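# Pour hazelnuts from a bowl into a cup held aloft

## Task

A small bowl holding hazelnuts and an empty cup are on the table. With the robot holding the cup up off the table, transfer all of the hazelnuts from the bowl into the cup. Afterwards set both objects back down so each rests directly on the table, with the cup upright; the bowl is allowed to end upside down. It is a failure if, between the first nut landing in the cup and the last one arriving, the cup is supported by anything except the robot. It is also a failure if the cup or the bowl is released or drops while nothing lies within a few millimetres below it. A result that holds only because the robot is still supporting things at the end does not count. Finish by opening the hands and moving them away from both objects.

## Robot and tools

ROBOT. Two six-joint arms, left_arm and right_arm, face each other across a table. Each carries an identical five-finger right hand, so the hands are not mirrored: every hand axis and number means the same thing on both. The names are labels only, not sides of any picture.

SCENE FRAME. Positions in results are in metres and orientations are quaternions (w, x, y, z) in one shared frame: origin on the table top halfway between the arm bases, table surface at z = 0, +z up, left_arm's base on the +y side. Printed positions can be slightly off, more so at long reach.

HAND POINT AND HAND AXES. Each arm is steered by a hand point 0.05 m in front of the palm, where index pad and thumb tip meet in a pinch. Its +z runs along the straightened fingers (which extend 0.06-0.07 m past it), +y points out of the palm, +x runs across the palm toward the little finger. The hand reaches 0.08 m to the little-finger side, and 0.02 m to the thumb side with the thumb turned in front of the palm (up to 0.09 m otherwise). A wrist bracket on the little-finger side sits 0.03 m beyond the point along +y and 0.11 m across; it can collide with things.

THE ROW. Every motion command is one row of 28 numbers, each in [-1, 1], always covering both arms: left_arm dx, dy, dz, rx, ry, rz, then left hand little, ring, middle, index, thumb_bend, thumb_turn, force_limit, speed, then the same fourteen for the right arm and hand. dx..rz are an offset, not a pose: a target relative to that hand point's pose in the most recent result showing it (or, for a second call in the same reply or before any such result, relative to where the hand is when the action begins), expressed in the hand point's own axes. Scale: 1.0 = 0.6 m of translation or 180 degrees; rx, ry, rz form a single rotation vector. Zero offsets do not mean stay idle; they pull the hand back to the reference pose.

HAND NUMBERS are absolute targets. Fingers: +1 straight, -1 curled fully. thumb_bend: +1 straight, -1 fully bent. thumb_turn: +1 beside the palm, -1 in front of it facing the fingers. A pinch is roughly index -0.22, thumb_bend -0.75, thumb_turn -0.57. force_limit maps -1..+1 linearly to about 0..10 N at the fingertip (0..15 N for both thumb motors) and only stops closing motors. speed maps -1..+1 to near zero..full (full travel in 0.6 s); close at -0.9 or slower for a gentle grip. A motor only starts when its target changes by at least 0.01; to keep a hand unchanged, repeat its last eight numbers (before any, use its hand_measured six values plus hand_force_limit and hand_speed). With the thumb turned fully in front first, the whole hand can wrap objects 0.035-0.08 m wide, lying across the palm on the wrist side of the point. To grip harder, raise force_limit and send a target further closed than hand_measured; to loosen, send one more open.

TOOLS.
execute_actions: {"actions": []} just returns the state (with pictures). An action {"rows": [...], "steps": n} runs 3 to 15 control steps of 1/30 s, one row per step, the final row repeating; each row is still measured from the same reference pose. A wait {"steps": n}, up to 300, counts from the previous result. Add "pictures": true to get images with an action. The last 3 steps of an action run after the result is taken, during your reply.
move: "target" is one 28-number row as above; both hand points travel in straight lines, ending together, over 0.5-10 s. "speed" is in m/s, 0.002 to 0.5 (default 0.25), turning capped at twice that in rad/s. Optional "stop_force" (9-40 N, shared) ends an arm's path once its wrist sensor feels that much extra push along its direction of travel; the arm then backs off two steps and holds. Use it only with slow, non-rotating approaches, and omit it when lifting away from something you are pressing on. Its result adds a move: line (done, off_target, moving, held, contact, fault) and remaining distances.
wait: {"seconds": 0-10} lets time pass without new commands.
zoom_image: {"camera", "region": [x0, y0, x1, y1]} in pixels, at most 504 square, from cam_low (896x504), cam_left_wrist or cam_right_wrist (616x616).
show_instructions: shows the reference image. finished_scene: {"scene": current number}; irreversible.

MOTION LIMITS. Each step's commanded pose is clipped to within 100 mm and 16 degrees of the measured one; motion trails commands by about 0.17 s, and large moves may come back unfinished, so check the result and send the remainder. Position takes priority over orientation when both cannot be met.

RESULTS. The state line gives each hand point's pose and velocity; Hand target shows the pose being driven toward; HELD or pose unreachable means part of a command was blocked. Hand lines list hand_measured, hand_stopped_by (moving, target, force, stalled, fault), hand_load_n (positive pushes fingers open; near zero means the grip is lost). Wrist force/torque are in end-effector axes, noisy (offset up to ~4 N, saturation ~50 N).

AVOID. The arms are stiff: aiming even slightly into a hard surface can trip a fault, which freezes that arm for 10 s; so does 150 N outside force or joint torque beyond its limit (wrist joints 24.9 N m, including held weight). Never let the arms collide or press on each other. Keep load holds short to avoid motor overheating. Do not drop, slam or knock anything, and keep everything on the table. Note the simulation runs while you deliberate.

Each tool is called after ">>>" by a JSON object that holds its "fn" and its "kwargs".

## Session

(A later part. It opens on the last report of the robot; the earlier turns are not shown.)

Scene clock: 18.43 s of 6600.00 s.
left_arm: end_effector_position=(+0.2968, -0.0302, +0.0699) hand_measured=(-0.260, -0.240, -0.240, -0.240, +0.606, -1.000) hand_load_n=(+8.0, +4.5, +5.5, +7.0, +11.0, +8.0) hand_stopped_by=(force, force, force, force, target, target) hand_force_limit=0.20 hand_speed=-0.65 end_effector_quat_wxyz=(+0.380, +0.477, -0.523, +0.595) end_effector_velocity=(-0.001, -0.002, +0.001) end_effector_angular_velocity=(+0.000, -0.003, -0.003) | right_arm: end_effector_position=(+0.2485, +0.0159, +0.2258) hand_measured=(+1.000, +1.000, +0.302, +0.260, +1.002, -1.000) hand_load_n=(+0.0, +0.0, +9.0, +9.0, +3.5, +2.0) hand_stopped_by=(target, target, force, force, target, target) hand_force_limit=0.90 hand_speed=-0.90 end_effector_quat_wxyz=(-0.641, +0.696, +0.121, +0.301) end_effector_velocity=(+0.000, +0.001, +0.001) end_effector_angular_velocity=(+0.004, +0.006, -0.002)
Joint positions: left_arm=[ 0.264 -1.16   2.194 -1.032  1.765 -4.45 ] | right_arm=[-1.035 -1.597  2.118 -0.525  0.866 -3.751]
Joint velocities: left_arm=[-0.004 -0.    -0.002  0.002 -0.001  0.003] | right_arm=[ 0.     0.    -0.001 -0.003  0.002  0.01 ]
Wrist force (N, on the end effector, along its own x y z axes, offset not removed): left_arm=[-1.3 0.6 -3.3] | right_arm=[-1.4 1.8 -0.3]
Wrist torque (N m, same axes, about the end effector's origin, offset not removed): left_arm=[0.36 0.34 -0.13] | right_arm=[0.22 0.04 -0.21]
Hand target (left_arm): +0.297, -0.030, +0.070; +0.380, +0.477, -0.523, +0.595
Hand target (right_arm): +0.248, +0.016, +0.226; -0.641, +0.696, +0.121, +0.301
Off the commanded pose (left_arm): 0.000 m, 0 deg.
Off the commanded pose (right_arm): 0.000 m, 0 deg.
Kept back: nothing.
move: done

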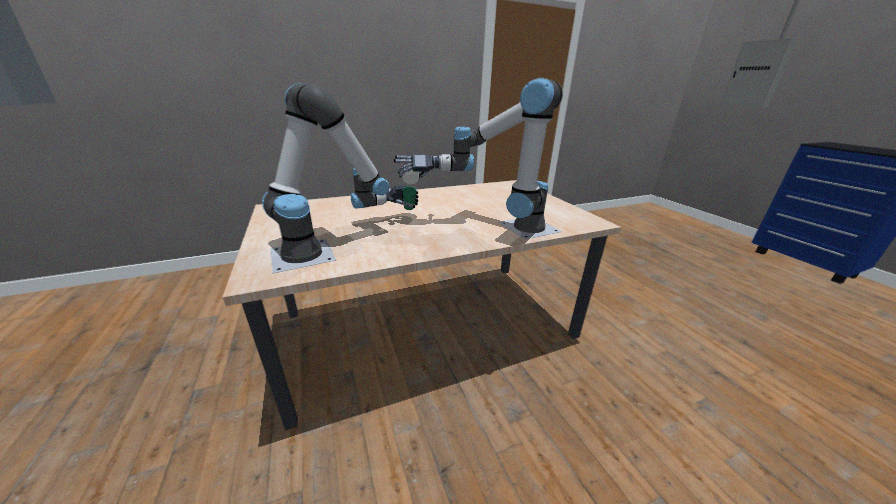

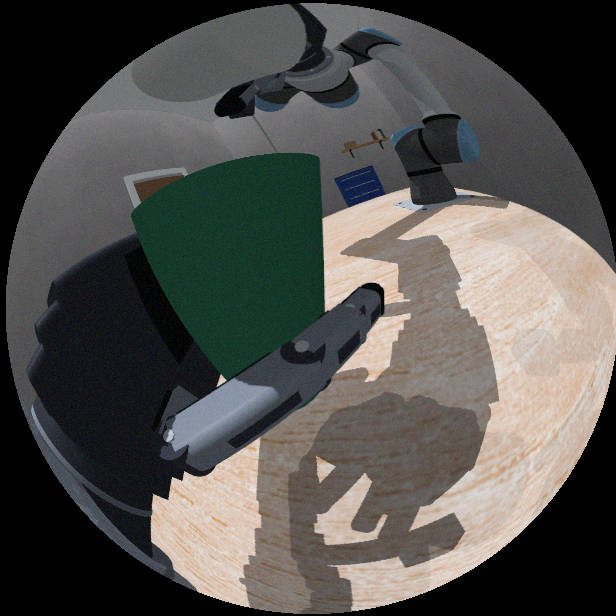

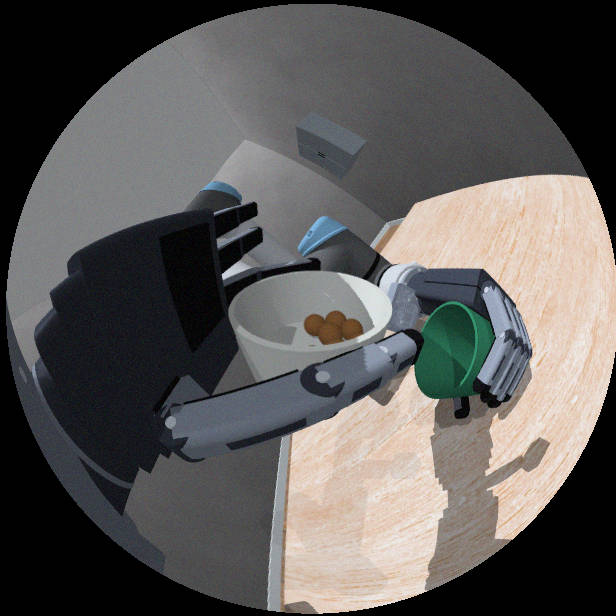

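>>> {"fn": "move", "kwargs": {"target": [0,0,0,0,0,0,-1,-1,-1,-1,0.6,-1,0.2,-0.65, -0.018,0.026,0,0,0,0.083,1,1,-0.97,-0.97,1,-1,0.9,-0.9], "speed": 0.12}}

>>> {"fn": "zoom_image", "kwargs": {"camera": "cam_low", "region": [370, 145, 460, 220]}}

>>> {"fn": "zoom_image", "kwargs": {"camera": "cam_right_wrist", "region": [270, 200, 522, 400]}}

Scene clock: 20.13 s of 6600.00 s.
left_arm: end_effector_position=(+0.2968, -0.0301, +0.0699) hand_measured=(-0.260, -0.240, -0.240, -0.240, +0.606, -1.000) hand_load_n=(+8.0, +4.5, +5.5, +7.0, +11.0, +8.0) hand_stopped_by=(force, force, force, force, target, target) hand_force_limit=0.20 hand_speed=-0.65 end_effector_quat_wxyz=(+0.380, +0.477, -0.523, +0.595) end_effector_velocity=(+0.000, +0.000, -0.000) end_effector_angular_velocity=(+0.000, -0.001, -0.000) | right_arm: end_effector_position=(+0.2487, +0.0160, +0.2069) hand_measured=(+1.000, +1.000, +0.302, +0.260, +1.002, -1.000) hand_load_n=(+0.0, +0.0, +9.0, +9.0, +3.5, +1.5) hand_stopped_by=(target, target, force, force, target, target) hand_force_limit=0.90 hand_speed=-0.90 end_effector_quat_wxyz=(-0.674, +0.706, +0.030, +0.216) end_effector_velocity=(-0.000, +0.000, -0.001) end_effector_angular_velocity=(+0.004, +0.011, +0.001)
Joint positions: left_arm=[ 0.264 -1.16   2.194 -1.032  1.765 -4.45 ] | right_arm=[-1.075 -1.554  2.132 -0.581  0.827 -3.492]
Joint velocities: left_arm=[ 0.001  0.001 -0.    -0.001  0.001  0.001] | right_arm=[-0.001  0.003  0.    -0.005 -0.002  0.012]
Wrist force (N, on the end effector, along its own x y z axes, offset not removed): left_arm=[0.2 1.8 1.4] | right_arm=[-2.2 0.9 -0.3]
Wrist torque (N m, same axes, about the end effector's origin, offset not removed): left_arm=[0.21 -0.26 0.03] | right_arm=[-0.11 0.02 -0.16]
Hand target (left_arm): +0.297, -0.030, +0.070; +0.380, +0.477, -0.523, +0.595
Hand target (right_arm): +0.249, +0.016, +0.207; +0.674, -0.706, -0.030, -0.215
Off the commanded pose (left_arm): 0.000 m, 0 deg.
Off the commanded pose (right_arm): 0.000 m, 0 deg.
Kept back: nothing.
move: done

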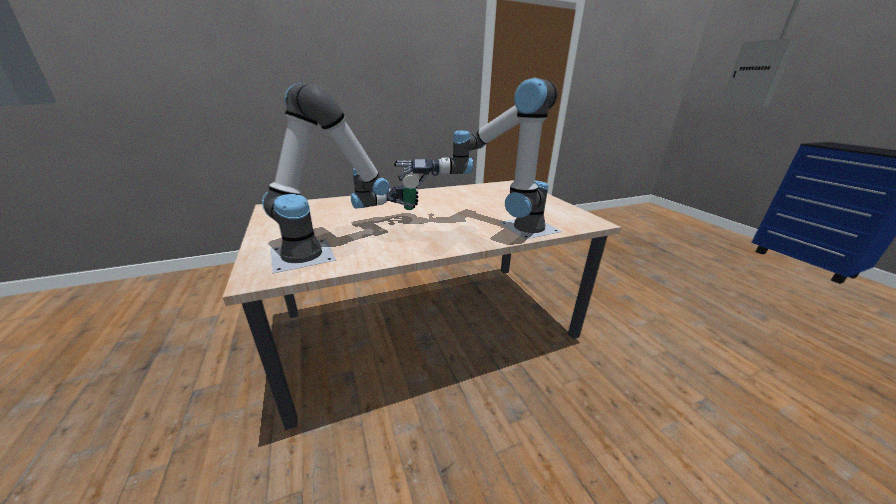

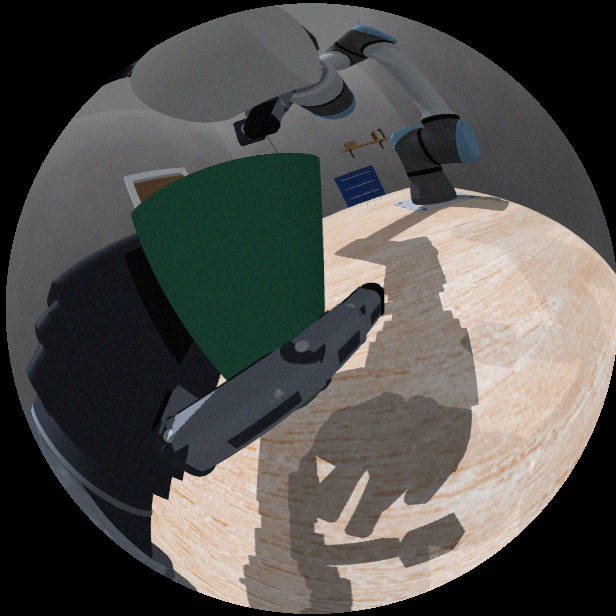

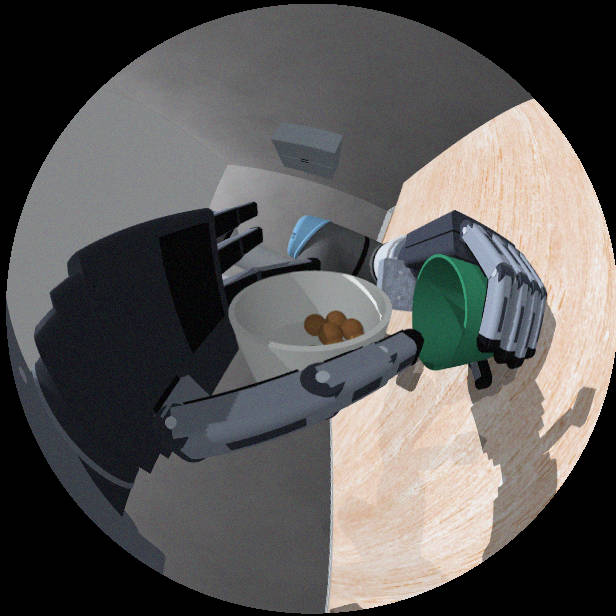

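Region (370, 145, 460, 220) of cam_low's 896x504 image, scaled by 5.600, with more detail than that image has.

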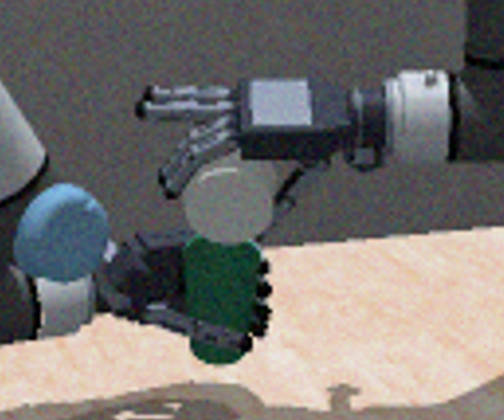

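Region (270, 200, 522, 400) of cam_right_wrist's 616x616 image, scaled by 2.000, with more detail than that image has; it fills the top 400 rows of this view, and the rest is white.

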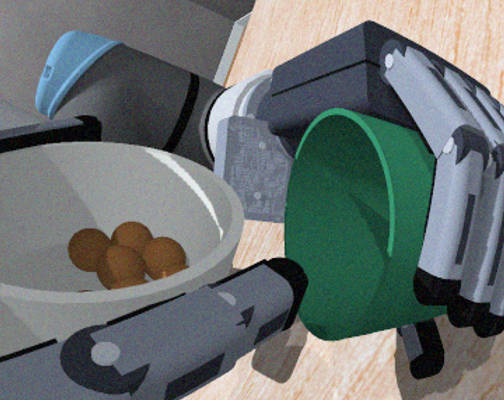

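>>> {"fn": "move", "kwargs": {"target": [0,0,0,0,0,0,-1,-1,-1,-1,0.6,-1,0.2,-0.65, 0.005,0.011,0.003,0,0,0.078,1,1,-0.97,-0.97,1,-1,0.9,-0.9], "speed": 0.055}}

Scene clock: 22.90 s of 6600.00 s.
left_arm: end_effector_position=(+0.2968, -0.0301, +0.0699) hand_measured=(-0.260, -0.240, -0.240, -0.240, +0.606, -1.000) hand_load_n=(+8.0, +4.5, +5.5, +7.0, +11.0, +8.0) hand_stopped_by=(force, force, force, force, target, target) hand_force_limit=0.20 hand_speed=-0.65 end_effector_quat_wxyz=(+0.380, +0.477, -0.523, +0.595) end_effector_velocity=(+0.000, -0.000, +0.000) end_effector_angular_velocity=(-0.000, -0.000, +0.001) | right_arm: end_effector_position=(+0.2541, +0.0164, +0.2018) hand_measured=(+1.000, +1.000, +0.302, +0.260, +1.002, -1.000) hand_load_n=(+0.0, +0.0, +9.0, +9.0, +3.5, +1.5) hand_stopped_by=(target, target, force, force, target, target) hand_force_limit=0.90 hand_speed=-0.90 end_effector_quat_wxyz=(+0.695, -0.704, +0.056, -0.132) end_effector_velocity=(+0.000, +0.000, +0.000) end_effector_angular_velocity=(+0.004, +0.010, +0.000)
Joint positions: left_arm=[ 0.264 -1.16   2.194 -1.032  1.765 -4.45 ] | right_arm=[-1.116 -1.516  2.12  -0.607  0.786 -3.248]
Joint velocities: left_arm=[ 0. -0. -0.  0. -0.  0.] | right_arm=[-0.002  0.001 -0.    -0.002 -0.002  0.012]
Wrist force (N, on the end effector, along its own x y z axes, offset not removed): left_arm=[1.1 1.3 -0.3] | right_arm=[-1.0 0.8 1.3]
Wrist torque (N m, same axes, about the end effector's origin, offset not removed): left_arm=[0.31 -0.41 0.03] | right_arm=[-0.24 -0.13 -0.17]
Hand target (left_arm): +0.297, -0.030, +0.070; +0.380, +0.477, -0.523, +0.595
Hand target (right_arm): +0.254, +0.016, +0.202; +0.696, -0.704, +0.056, -0.132
Off the commanded pose (left_arm): 0.000 m, 0 deg.
Off the commanded pose (right_arm): 0.000 m, 0 deg.
Kept back: nothing.
move: done

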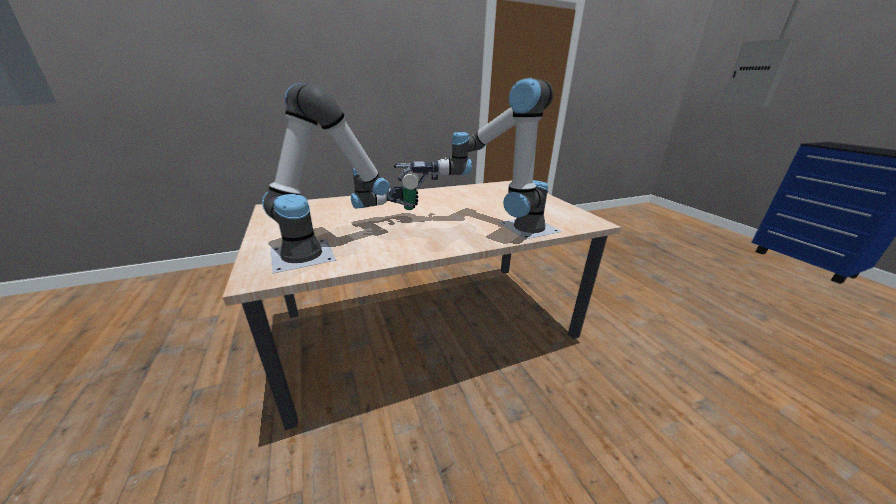

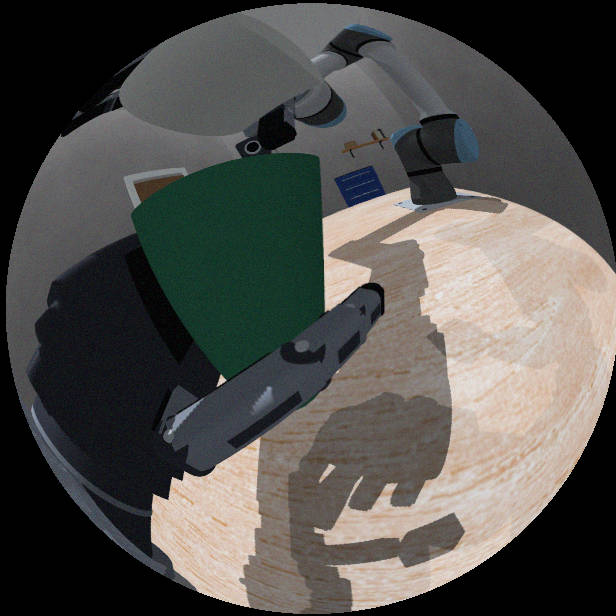

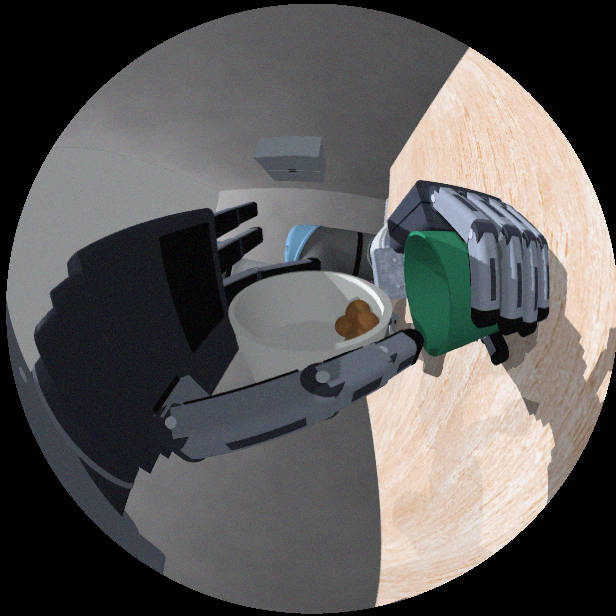

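>>> {"fn": "move", "kwargs": {"target": [0,0,0,0,0,0,-1,-1,-1,-1,0.6,-1,0.2,-0.65, 0.018,-0.007,0,0,0,0.09,1,1,-0.97,-0.97,1,-1,0.9,-0.9], "speed": 0.04}}

Scene clock: 26.93 s of 6600.00 s.
left_arm: end_effector_position=(+0.2968, -0.0301, +0.0699) hand_measured=(-0.260, -0.240, -0.240, -0.240, +0.606, -1.000) hand_load_n=(+8.0, +4.5, +5.5, +7.0, +11.0, +8.0) hand_stopped_by=(force, force, force, force, target, target) hand_force_limit=0.20 hand_speed=-0.65 end_effector_quat_wxyz=(+0.380, +0.477, -0.523, +0.595) end_effector_velocity=(+0.001, +0.000, -0.000) end_effector_angular_velocity=(+0.001, +0.000, +0.001) | right_arm: end_effector_position=(+0.2640, +0.0137, +0.2071) hand_measured=(+1.000, +1.000, +0.302, +0.260, +1.002, -1.000) hand_load_n=(+0.0, +0.0, +9.0, +9.0, +3.5, +1.0) hand_stopped_by=(target, target, force, force, target, target) hand_force_limit=0.90 hand_speed=-0.90 end_effector_quat_wxyz=(+0.707, -0.689, +0.154, -0.033) end_effector_velocity=(+0.001, -0.001, +0.000) end_effector_angular_velocity=(+0.003, +0.012, -0.002)
Joint positions: left_arm=[ 0.264 -1.16   2.194 -1.032  1.765 -4.45 ] | right_arm=[-1.168 -1.482  2.095 -0.616  0.734 -2.966]
Joint velocities: left_arm=[ 0.001  0.001 -0.     0.    -0.001  0.   ] | right_arm=[-0.003  0.001  0.    -0.001 -0.001  0.012]
Wrist force (N, on the end effector, along its own x y z axes, offset not removed): left_arm=[0.2 3.9 -3.0] | right_arm=[-1.2 2.7 0.4]
Wrist torque (N m, same axes, about the end effector's origin, offset not removed): left_arm=[0.83 -0.15 0.12] | right_arm=[0.14 0.02 -0.10]
Hand target (left_arm): +0.297, -0.030, +0.070; +0.380, +0.477, -0.523, +0.595
Hand target (right_arm): +0.264, +0.014, +0.207; +0.707, -0.689, +0.155, -0.033
Off the commanded pose (left_arm): 0.000 m, 0 deg.
Off the commanded pose (right_arm): 0.000 m, 0 deg.
Kept back: nothing.
move: done

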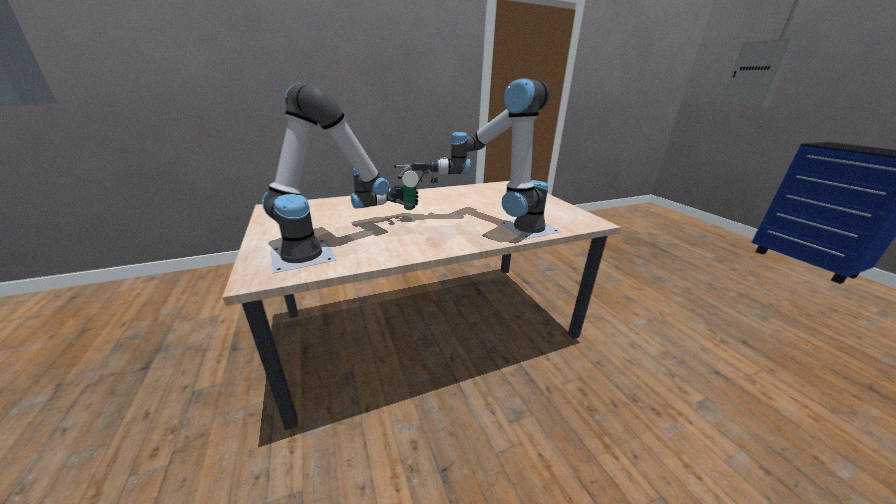

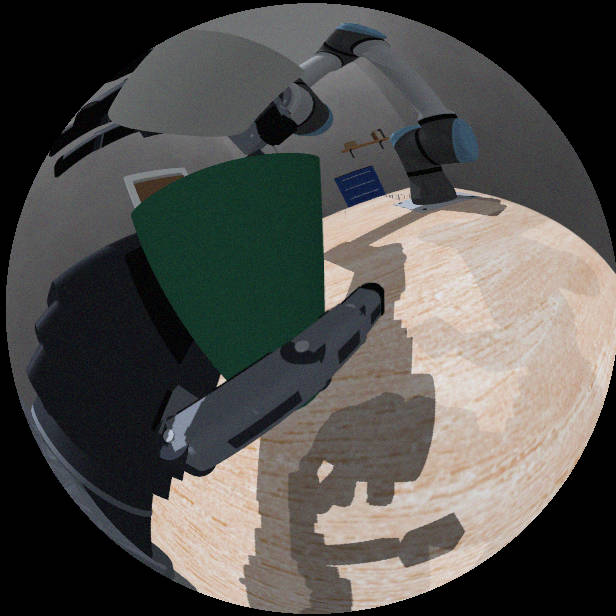

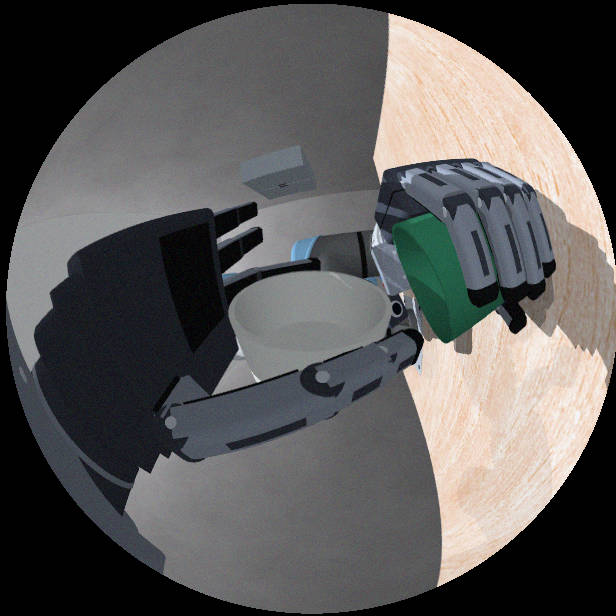

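>>> {"fn": "move", "kwargs": {"target": [-0.0935,-0.22,-0.161,0.083,-0.011,-0.083,-1,-1,-1,-1,0.6,-1,0.2,-0.65, -0.065,-0.019,-0.058,0,0,-0.277,1,1,-0.97,-0.97,1,-1,0.9,-0.9], "speed": 0.35}}

Scene clock: 29.00 s of 6600.00 s.
left_arm: end_effector_position=(+0.4200, +0.0891, +0.0501) hand_measured=(-0.260, -0.240, -0.240, -0.240, +0.606, -1.000) hand_load_n=(+8.0, +4.5, +5.5, +7.0, +10.5, +8.0) hand_stopped_by=(force, force, force, force, target, target) hand_force_limit=0.20 hand_speed=-0.65 end_effector_quat_wxyz=(+0.380, +0.596, -0.381, +0.595) end_effector_velocity=(+0.002, +0.002, -0.001) end_effector_angular_velocity=(-0.000, +0.003, +0.004) | right_arm: end_effector_position=(+0.2196, -0.0104, +0.2249) hand_measured=(+1.000, +1.000, +0.302, +0.260, +1.002, -1.000) hand_load_n=(+0.0, +0.0, +9.0, +9.0, +3.5, +2.0) hand_stopped_by=(target, target, force, force, target, target) hand_force_limit=0.90 hand_speed=-0.90 end_effector_quat_wxyz=(-0.628, +0.690, +0.150, +0.327) end_effector_velocity=(-0.001, +0.000, +0.001) end_effector_angular_velocity=(-0.005, -0.012, +0.001)
Joint positions: left_arm=[ 0.588 -1.102  2.27  -1.166  1.828 -4.712] | right_arm=[-1.039 -1.7    2.217 -0.521  0.862 -3.835]
Joint velocities: left_arm=[ 0.006  0.002 -0.     0.     0.003 -0.003] | right_arm=[ 0.006 -0.002 -0.001  0.006  0.005 -0.015]
Wrist force (N, on the end effector, along its own x y z axes, offset not removed): left_arm=[-0.9 2.7 1.3] | right_arm=[-0.7 1.6 1.2]
Wrist torque (N m, same axes, about the end effector's origin, offset not removed): left_arm=[0.44 0.01 0.13] | right_arm=[0.10 -0.21 -0.04]
Hand target (left_arm): +0.420, +0.089, +0.050; +0.380, +0.596, -0.381, +0.595
Hand target (right_arm): +0.220, -0.010, +0.225; -0.627, +0.690, +0.151, +0.328
Off the commanded pose (left_arm): 0.000 m, 0 deg.
Off the commanded pose (right_arm): 0.000 m, 0 deg.
Kept back: nothing.
move: done

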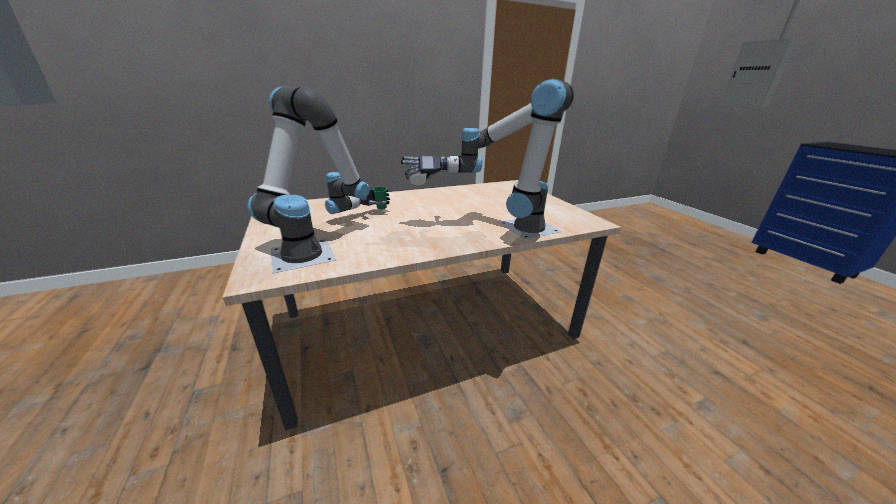

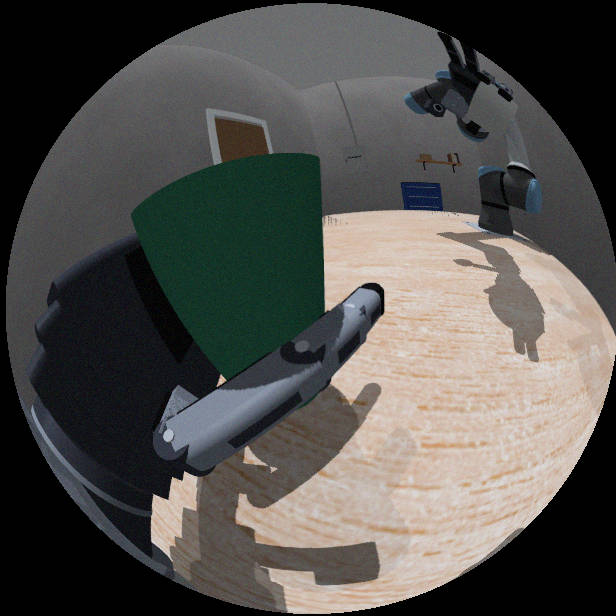

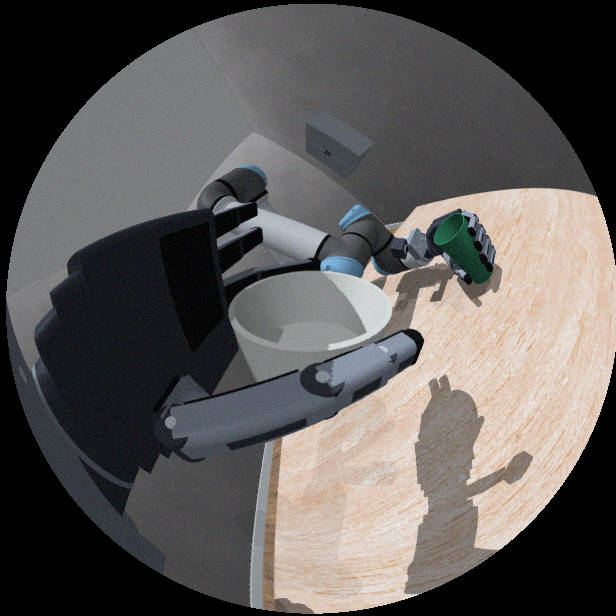

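The bowl is empty and I see no nuts on the table. Setting both down.

>>> {"fn": "move", "kwargs": {"target": [-0.021,0,0,0,0,0,-1,-1,-1,-1,0.6,-1,0.2,-0.65, -0.234,0.236,-0.025,0,0,-0.278,1,1,-0.97,-0.97,1,-1,0.9,-0.9], "speed": 0.3}}

>>> {"fn": "move", "kwargs": {"target": [-0.022,0,0,0,0,0,-1,-1,-1,-1,0.6,-1,0.2,-0.65, -0.022,0,0,0,0,0,1,1,-0.97,-0.97,1,-1,0.9,-0.9], "speed": 0.008, "stop_force": 9}}

Scene clock: 31.27 s of 6600.00 s.
left_arm: end_effector_position=(+0.4200, +0.0891, +0.0375) hand_measured=(-0.260, -0.240, -0.240, -0.240, +0.606, -1.000) hand_load_n=(+8.0, +4.5, +5.5, +7.0, +10.5, +8.0) hand_stopped_by=(force, force, force, force, target, target) hand_force_limit=0.20 hand_speed=-0.65 end_effector_quat_wxyz=(+0.380, +0.596, -0.381, +0.595) end_effector_velocity=(+0.000, +0.000, -0.000) end_effector_angular_velocity=(-0.000, -0.000, +0.000) | right_arm: end_effector_position=(+0.1995, -0.0201, +0.0263) hand_measured=(+1.000, +1.000, +0.302, +0.260, +1.002, -1.000) hand_load_n=(+0.0, +0.0, +9.0, +9.5, +3.5, +2.5) hand_stopped_by=(target, target, force, force, target, target) hand_force_limit=0.90 hand_speed=-0.90 end_effector_quat_wxyz=(-0.430, +0.562, +0.428, +0.562) end_effector_velocity=(+0.001, +0.001, -0.002) end_effector_angular_velocity=(+0.007, -0.014, +0.000)
Joint positions: left_arm=[ 0.588 -1.067  2.271 -1.203  1.828 -4.712] | right_arm=[-0.887 -1.108  2.503 -1.397  1.014 -4.708]
Joint velocities: left_arm=[ 0.     0.     0.    -0.001 -0.    -0.   ] | right_arm=[ 0.001  0.021  0.001 -0.034  0.001 -0.004]
Wrist force (N, on the end effector, along its own x y z axes, offset not removed): left_arm=[-0.5 2.2 -0.8] | right_arm=[-0.8 0.3 -0.8]
Wrist torque (N m, same axes, about the end effector's origin, offset not removed): left_arm=[0.48 -0.04 -0.08] | right_arm=[0.19 -0.34 0.03]
Hand target (left_arm): +0.420, +0.089, +0.037; +0.380, +0.596, -0.381, +0.595
Hand target (right_arm): +0.199, -0.020, +0.026; -0.430, +0.562, +0.428, +0.562
Off the commanded pose (left_arm): 0.000 m, 0 deg.
Off the commanded pose (right_arm): 0.000 m, 0 deg.
Kept back: nothing.
move: done

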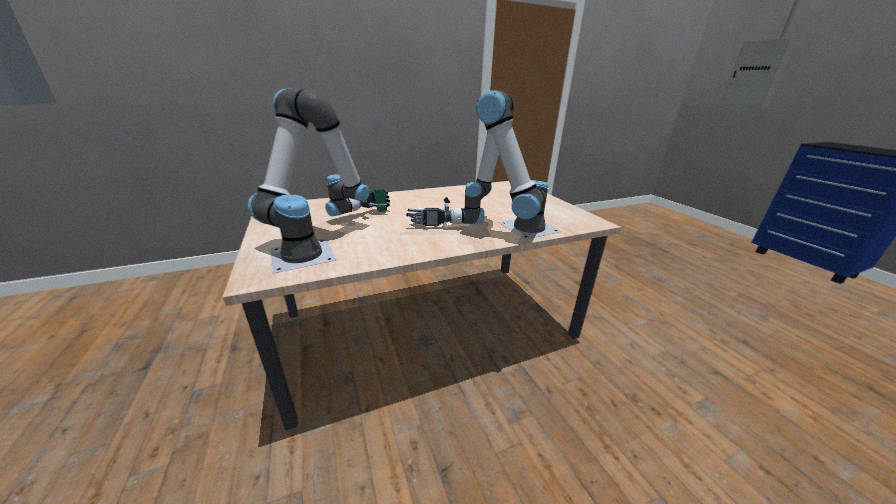

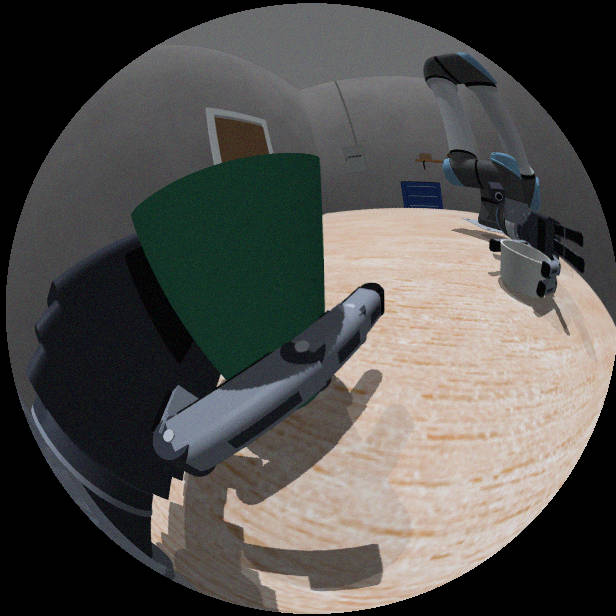

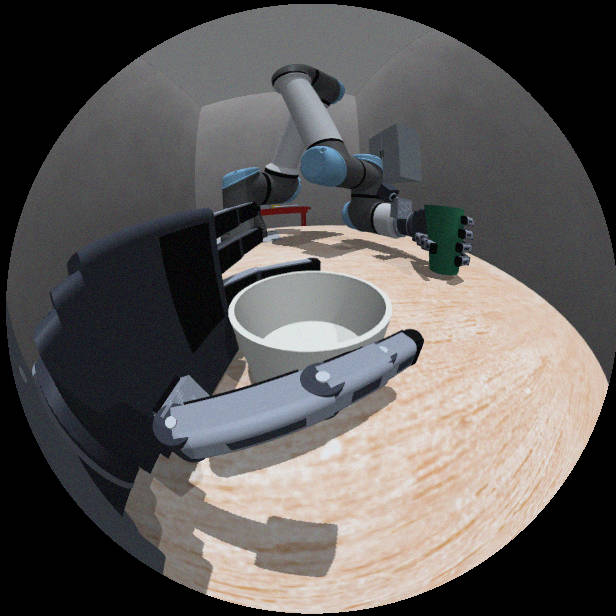

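Scene clock: 32.67 s of 6600.00 s.
left_arm: end_effector_position=(+0.4199, +0.0891, +0.0296) hand_measured=(-0.260, -0.240, -0.240, -0.240, +0.606, -1.000) hand_load_n=(+8.5, +4.5, +5.0, +5.5, +11.0, +3.5) hand_stopped_by=(force, force, force, force, target, target) hand_force_limit=0.20 hand_speed=-0.65 end_effector_quat_wxyz=(+0.380, +0.596, -0.381, +0.595) end_effector_velocity=(+0.000, +0.000, +0.001) end_effector_angular_velocity=(+0.002, +0.001, +0.000) | right_arm: end_effector_position=(+0.1995, -0.0200, +0.0183) hand_measured=(+1.000, +1.000, +0.302, +0.260, +1.002, -1.000) hand_load_n=(+0.0, +0.0, +9.5, +9.0, +3.5, -1.0) hand_stopped_by=(target, target, force, force, target, target) hand_force_limit=0.90 hand_speed=-0.90 end_effector_quat_wxyz=(-0.430, +0.562, +0.428, +0.562) end_effector_velocity=(-0.000, -0.000, +0.002) end_effector_angular_velocity=(-0.003, +0.003, -0.000)
Joint positions: left_arm=[ 0.588 -1.044  2.271 -1.226  1.828 -4.712] | right_arm=[-0.887 -1.077  2.502 -1.428  1.015 -4.708]
Joint velocities: left_arm=[ 0.    -0.005 -0.001  0.008  0.     0.   ] | right_arm=[-0.    -0.011  0.     0.015  0.    -0.   ]
Wrist force (N, on the end effector, along its own x y z axes, offset not removed): left_arm=[6.7 5.6 -1.5] | right_arm=[8.3 0.2 -0.1]
Wrist torque (N m, same axes, about the end effector's origin, offset not removed): left_arm=[0.64 -0.18 -0.02] | right_arm=[0.07 0.23 0.02]
Hand target (left_arm): +0.420, +0.089, +0.030; +0.380, +0.596, -0.381, +0.595
Hand target (right_arm): +0.199, -0.020, +0.019; -0.430, +0.562, +0.428, +0.562
Off the commanded pose (left_arm): 0.005 m, 0 deg.
Off the commanded pose (right_arm): 0.005 m, 0 deg.
Kept back: nothing.
move: contact (left_arm, right_arm)

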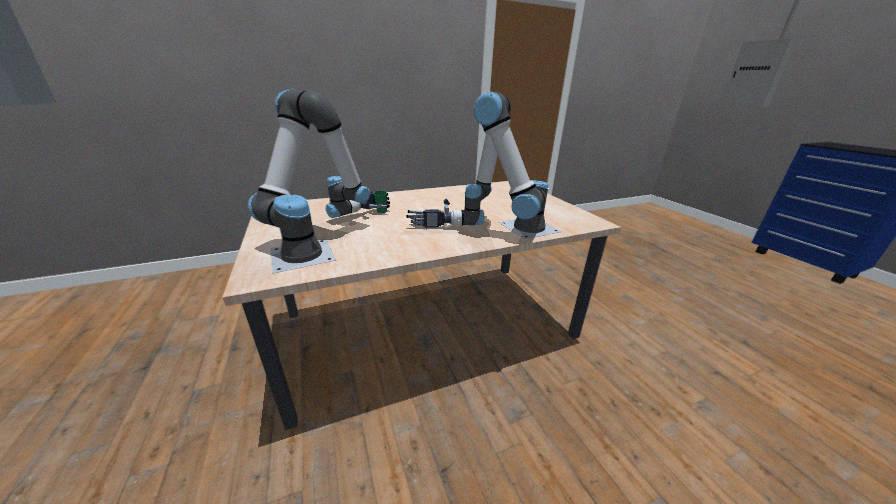

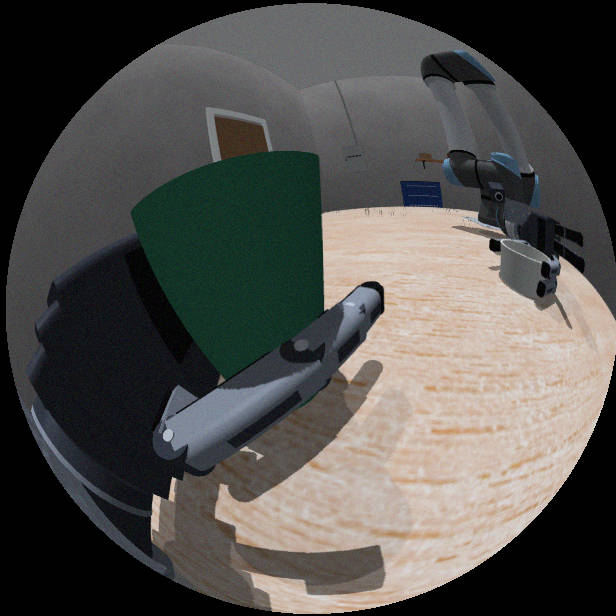

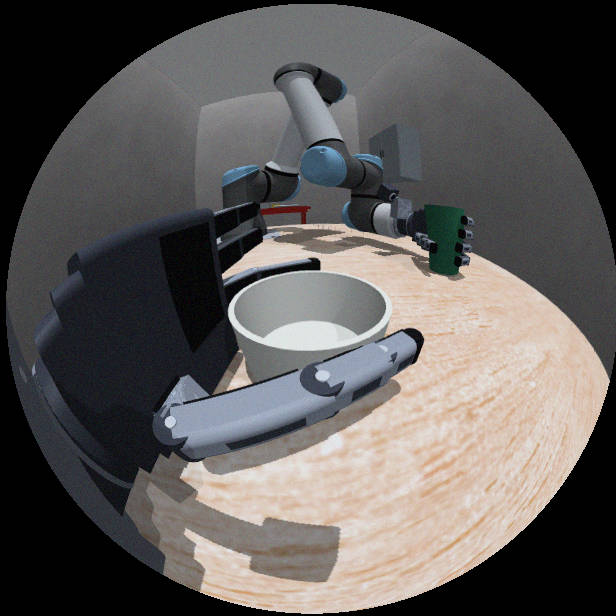

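>>> {"fn": "execute_actions", "kwargs": {"actions": []}}

Scene clock: 32.90 s of 6600.00 s.
left_arm: end_effector_position=(+0.4200, +0.0891, +0.0298) hand_measured=(-0.260, -0.240, -0.240, -0.240, +0.606, -1.000) hand_load_n=(+8.0, +4.0, +4.5, +6.0, +10.5, +4.5) hand_stopped_by=(force, force, force, force, target, target) hand_force_limit=0.20 hand_speed=-0.65 end_effector_quat_wxyz=(+0.380, +0.596, -0.381, +0.595) end_effector_velocity=(-0.001, +0.000, -0.000) end_effector_angular_velocity=(+0.001, +0.001, -0.001) | right_arm: end_effector_position=(+0.1994, -0.0200, +0.0185) hand_measured=(+1.000, +1.000, +0.302, +0.260, +1.002, -1.000) hand_load_n=(+0.0, +0.0, +9.5, +9.0, +3.5, -0.5) hand_stopped_by=(target, target, force, force, target, target) hand_force_limit=0.90 hand_speed=-0.90 end_effector_quat_wxyz=(-0.430, +0.562, +0.428, +0.562) end_effector_velocity=(-0.000, -0.000, +0.001) end_effector_angular_velocity=(+0.001, -0.001, -0.001)
Joint positions: left_arm=[ 0.588 -1.045  2.271 -1.225  1.828 -4.712] | right_arm=[-0.887 -1.078  2.503 -1.427  1.015 -4.708]
Joint velocities: left_arm=[-0.001 -0.     0.001  0.001  0.    -0.   ] | right_arm=[ 0.    -0.003  0.002 -0.     0.001 -0.   ]
Wrist force (N, on the end effector, along its own x y z axes, offset not removed): left_arm=[2.6 2.3 -1.4] | right_arm=[3.1 3.9 2.4]
Wrist torque (N m, same axes, about the end effector's origin, offset not removed): left_arm=[0.28 -0.24 -0.15] | right_arm=[0.56 -0.21 -0.17]
Hand target (left_arm): +0.420, +0.089, +0.030; +0.380, +0.596, -0.381, +0.595
Hand target (right_arm): +0.199, -0.020, +0.019; -0.430, +0.562, +0.428, +0.562
Off the commanded pose (left_arm): 0.006 m, 0 deg.
Off the commanded pose (right_arm): 0.005 m, 0 deg.
Kept back: nothing.
Steps of this call (steps 1 to 7: nothing new was sent). Readings (end_effector_position | what the end effector reports):
1: left_arm (+0.4199, +0.0891, +0.0296) | right_arm (+0.1995, -0.0200, +0.0183) | left_arm hand_measured=(-0.260, -0.240, -0.240, -0.240, +0.606, -1.000) hand_load_n=(+8.5, +4.5, +5.0, +5.5, +10.5, +3.5) hand_stopped_by=(force, force, force, force, target, target) hand_force_limit=0.20 hand_speed=-0.65 | right_arm hand_measured=(+1.000, +1.000, +0.302, +0.260, +1.002, -1.000) hand_load_n=(+0.0, +0.0, +9.5, +9.0, +3.5, -1.0) hand_stopped_by=(target, target, force, force, target, target) hand_force_limit=0.90 hand_speed=-0.90
2: left_arm (+0.4199, +0.0891, +0.0297) | right_arm (+0.1995, -0.0200, +0.0184) | left_arm hand_measured=(-0.260, -0.240, -0.240, -0.240, +0.606, -1.000) hand_load_n=(+8.5, +4.5, +5.0, +6.0, +10.5, +3.5) hand_stopped_by=(force, force, force, force, target, target) hand_force_limit=0.20 hand_speed=-0.65 | right_arm hand_measured=(+1.000, +1.000, +0.302, +0.260, +1.002, -1.000) hand_load_n=(+0.0, +0.0, +9.5, +9.0, +3.5, -0.5) hand_stopped_by=(target, target, force, force, target, target) hand_force_limit=0.90 hand_speed=-0.90
4: left_arm (+0.4200, +0.0891, +0.0298) | right_arm (+0.1995, -0.0200, +0.0184) | left_arm hand_measured=(-0.260, -0.240, -0.240, -0.240, +0.606, -1.000) hand_load_n=(+8.0, +4.5, +5.0, +6.0, +10.5, +4.0) hand_stopped_by=(force, force, force, force, target, target) hand_force_limit=0.20 hand_speed=-0.65 | right_arm hand_measured=(+1.000, +1.000, +0.302, +0.260, +1.002, -1.000) hand_load_n=(+0.0, +0.0, +9.5, +9.0, +3.5, -0.5) hand_stopped_by=(target, target, force, force, target, target) hand_force_limit=0.90 hand_speed=-0.90
7: the state above

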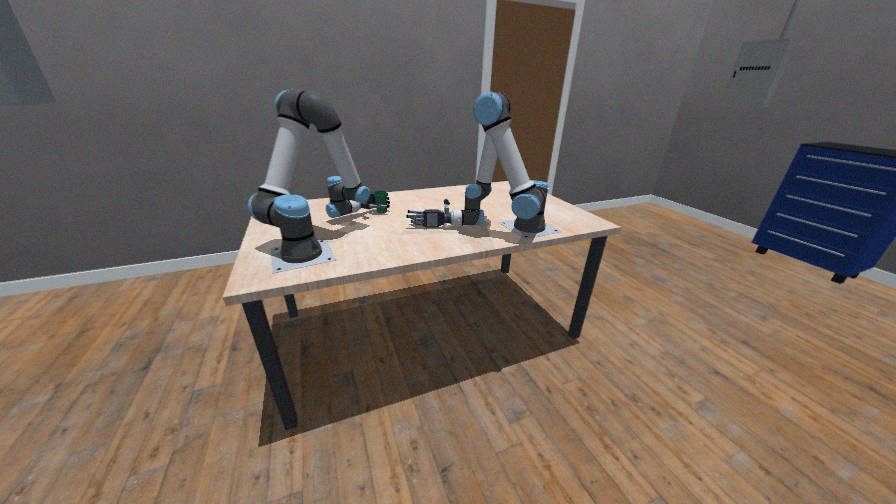

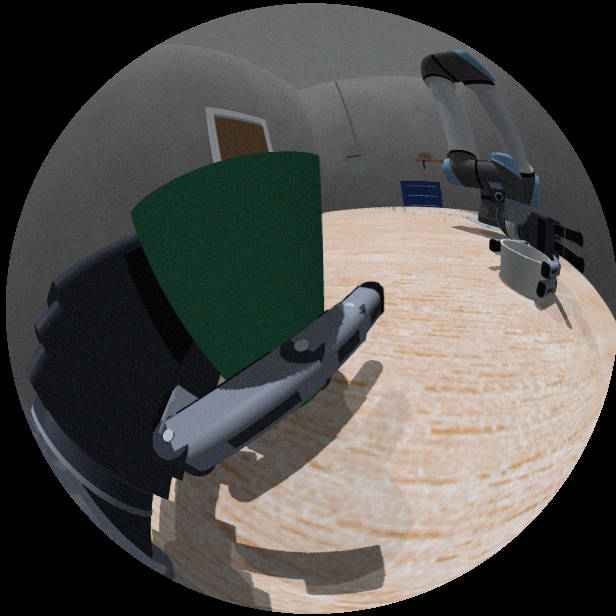

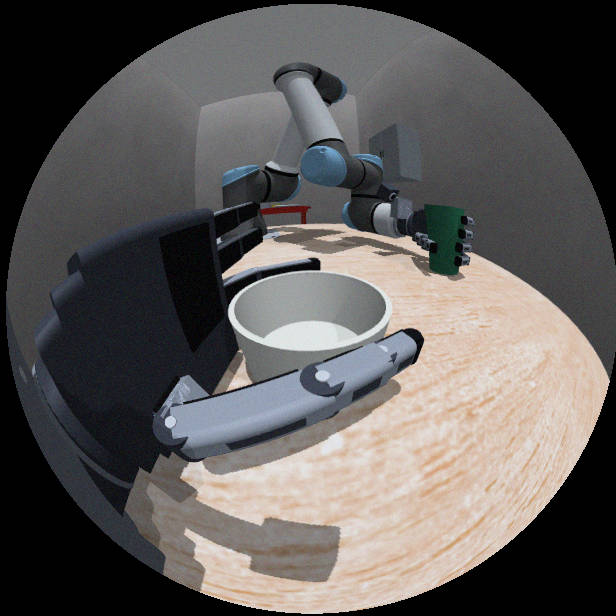

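>>> {"fn": "move", "kwargs": {"target": [0,0,0,0,0,0,1,1,1,1,1,-1,0.2,-0.6,0,0,0,0,0,0,1,1,1,1,1,-1,0.9,-0.6]}}

Scene clock: 35.30 s of 6600.00 s.
left_arm: end_effector_position=(+0.4200, +0.0891, +0.0298) hand_measured=(+1.000, +1.000, +1.000, +1.000, +1.000, -1.000) hand_load_n=(+0.0, +0.0, +0.0, +0.0, +0.0, +0.0) hand_stopped_by=(target, target, target, target, target, target) hand_force_limit=0.20 hand_speed=-0.60 end_effector_quat_wxyz=(+0.380, +0.596, -0.381, +0.595) end_effector_velocity=(+0.001, +0.001, +0.000) end_effector_angular_velocity=(+0.000, -0.001, +0.002) | right_arm: end_effector_position=(+0.1994, -0.0200, +0.0185) hand_measured=(+1.000, +1.000, +1.000, +1.000, +1.000, -1.000) hand_load_n=(+0.0, +0.0, +0.0, +0.0, +0.0, +0.0) hand_stopped_by=(target, target, target, target, target, target) hand_force_limit=0.90 hand_speed=-0.60 end_effector_quat_wxyz=(-0.430, +0.562, +0.428, +0.562) end_effector_velocity=(+0.000, +0.000, +0.000) end_effector_angular_velocity=(+0.001, -0.000, +0.000)
Joint positions: left_arm=[ 0.588 -1.045  2.271 -1.225  1.828 -4.712] | right_arm=[-0.887 -1.078  2.503 -1.427  1.015 -4.708]
Joint velocities: left_arm=[ 0.002 -0.    -0.     0.    -0.     0.001] | right_arm=[ 0.001 -0.    -0.001 -0.001  0.     0.001]
Wrist force (N, on the end effector, along its own x y z axes, offset not removed): left_arm=[2.9 3.3 -0.9] | right_arm=[0.2 -1.4 2.0]
Wrist torque (N m, same axes, about the end effector's origin, offset not removed): left_arm=[0.61 -0.47 -0.01] | right_arm=[-0.38 -0.29 -0.13]
Hand target (left_arm): +0.420, +0.089, +0.030; +0.380, +0.596, -0.381, +0.595
Hand target (right_arm): +0.199, -0.020, +0.018; -0.430, +0.562, +0.428, +0.562
Off the commanded pose (left_arm): 0.000 m, 0 deg.
Off the commanded pose (right_arm): 0.000 m, 0 deg.
Kept back: nothing.
move: done

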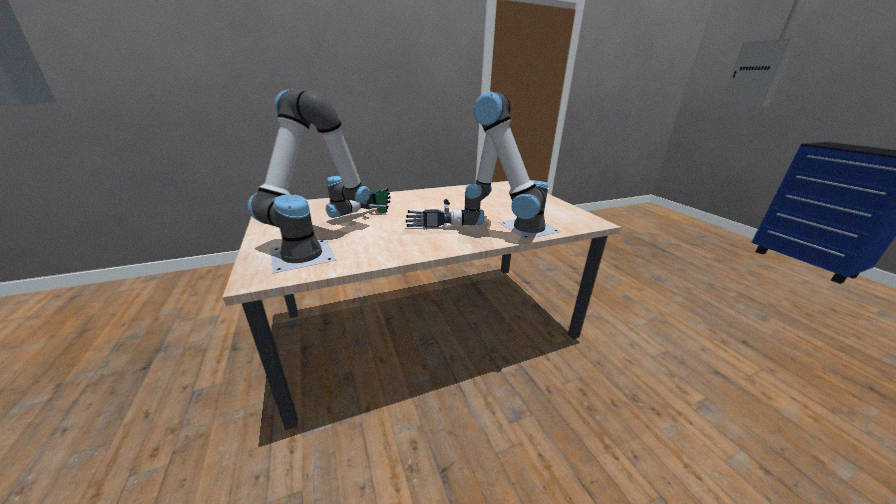

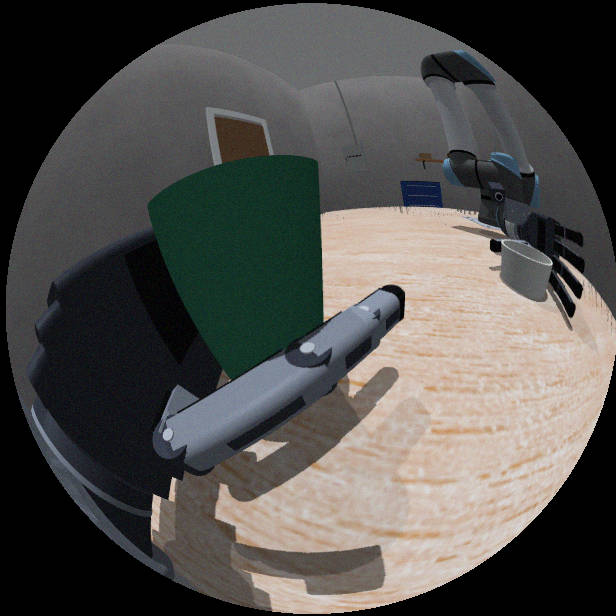

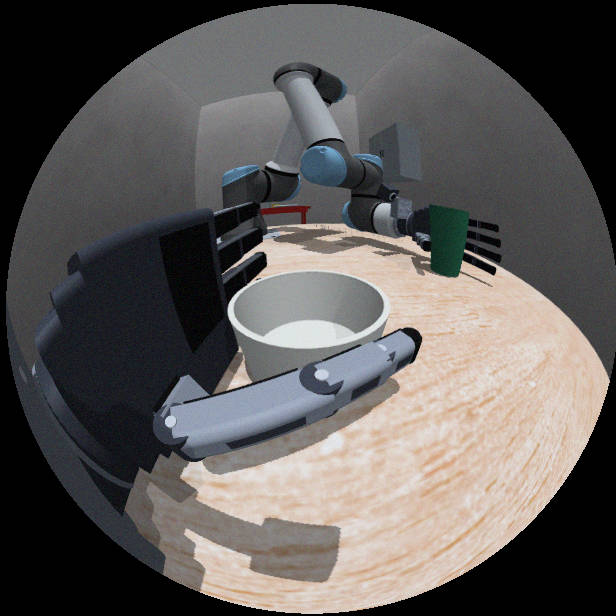

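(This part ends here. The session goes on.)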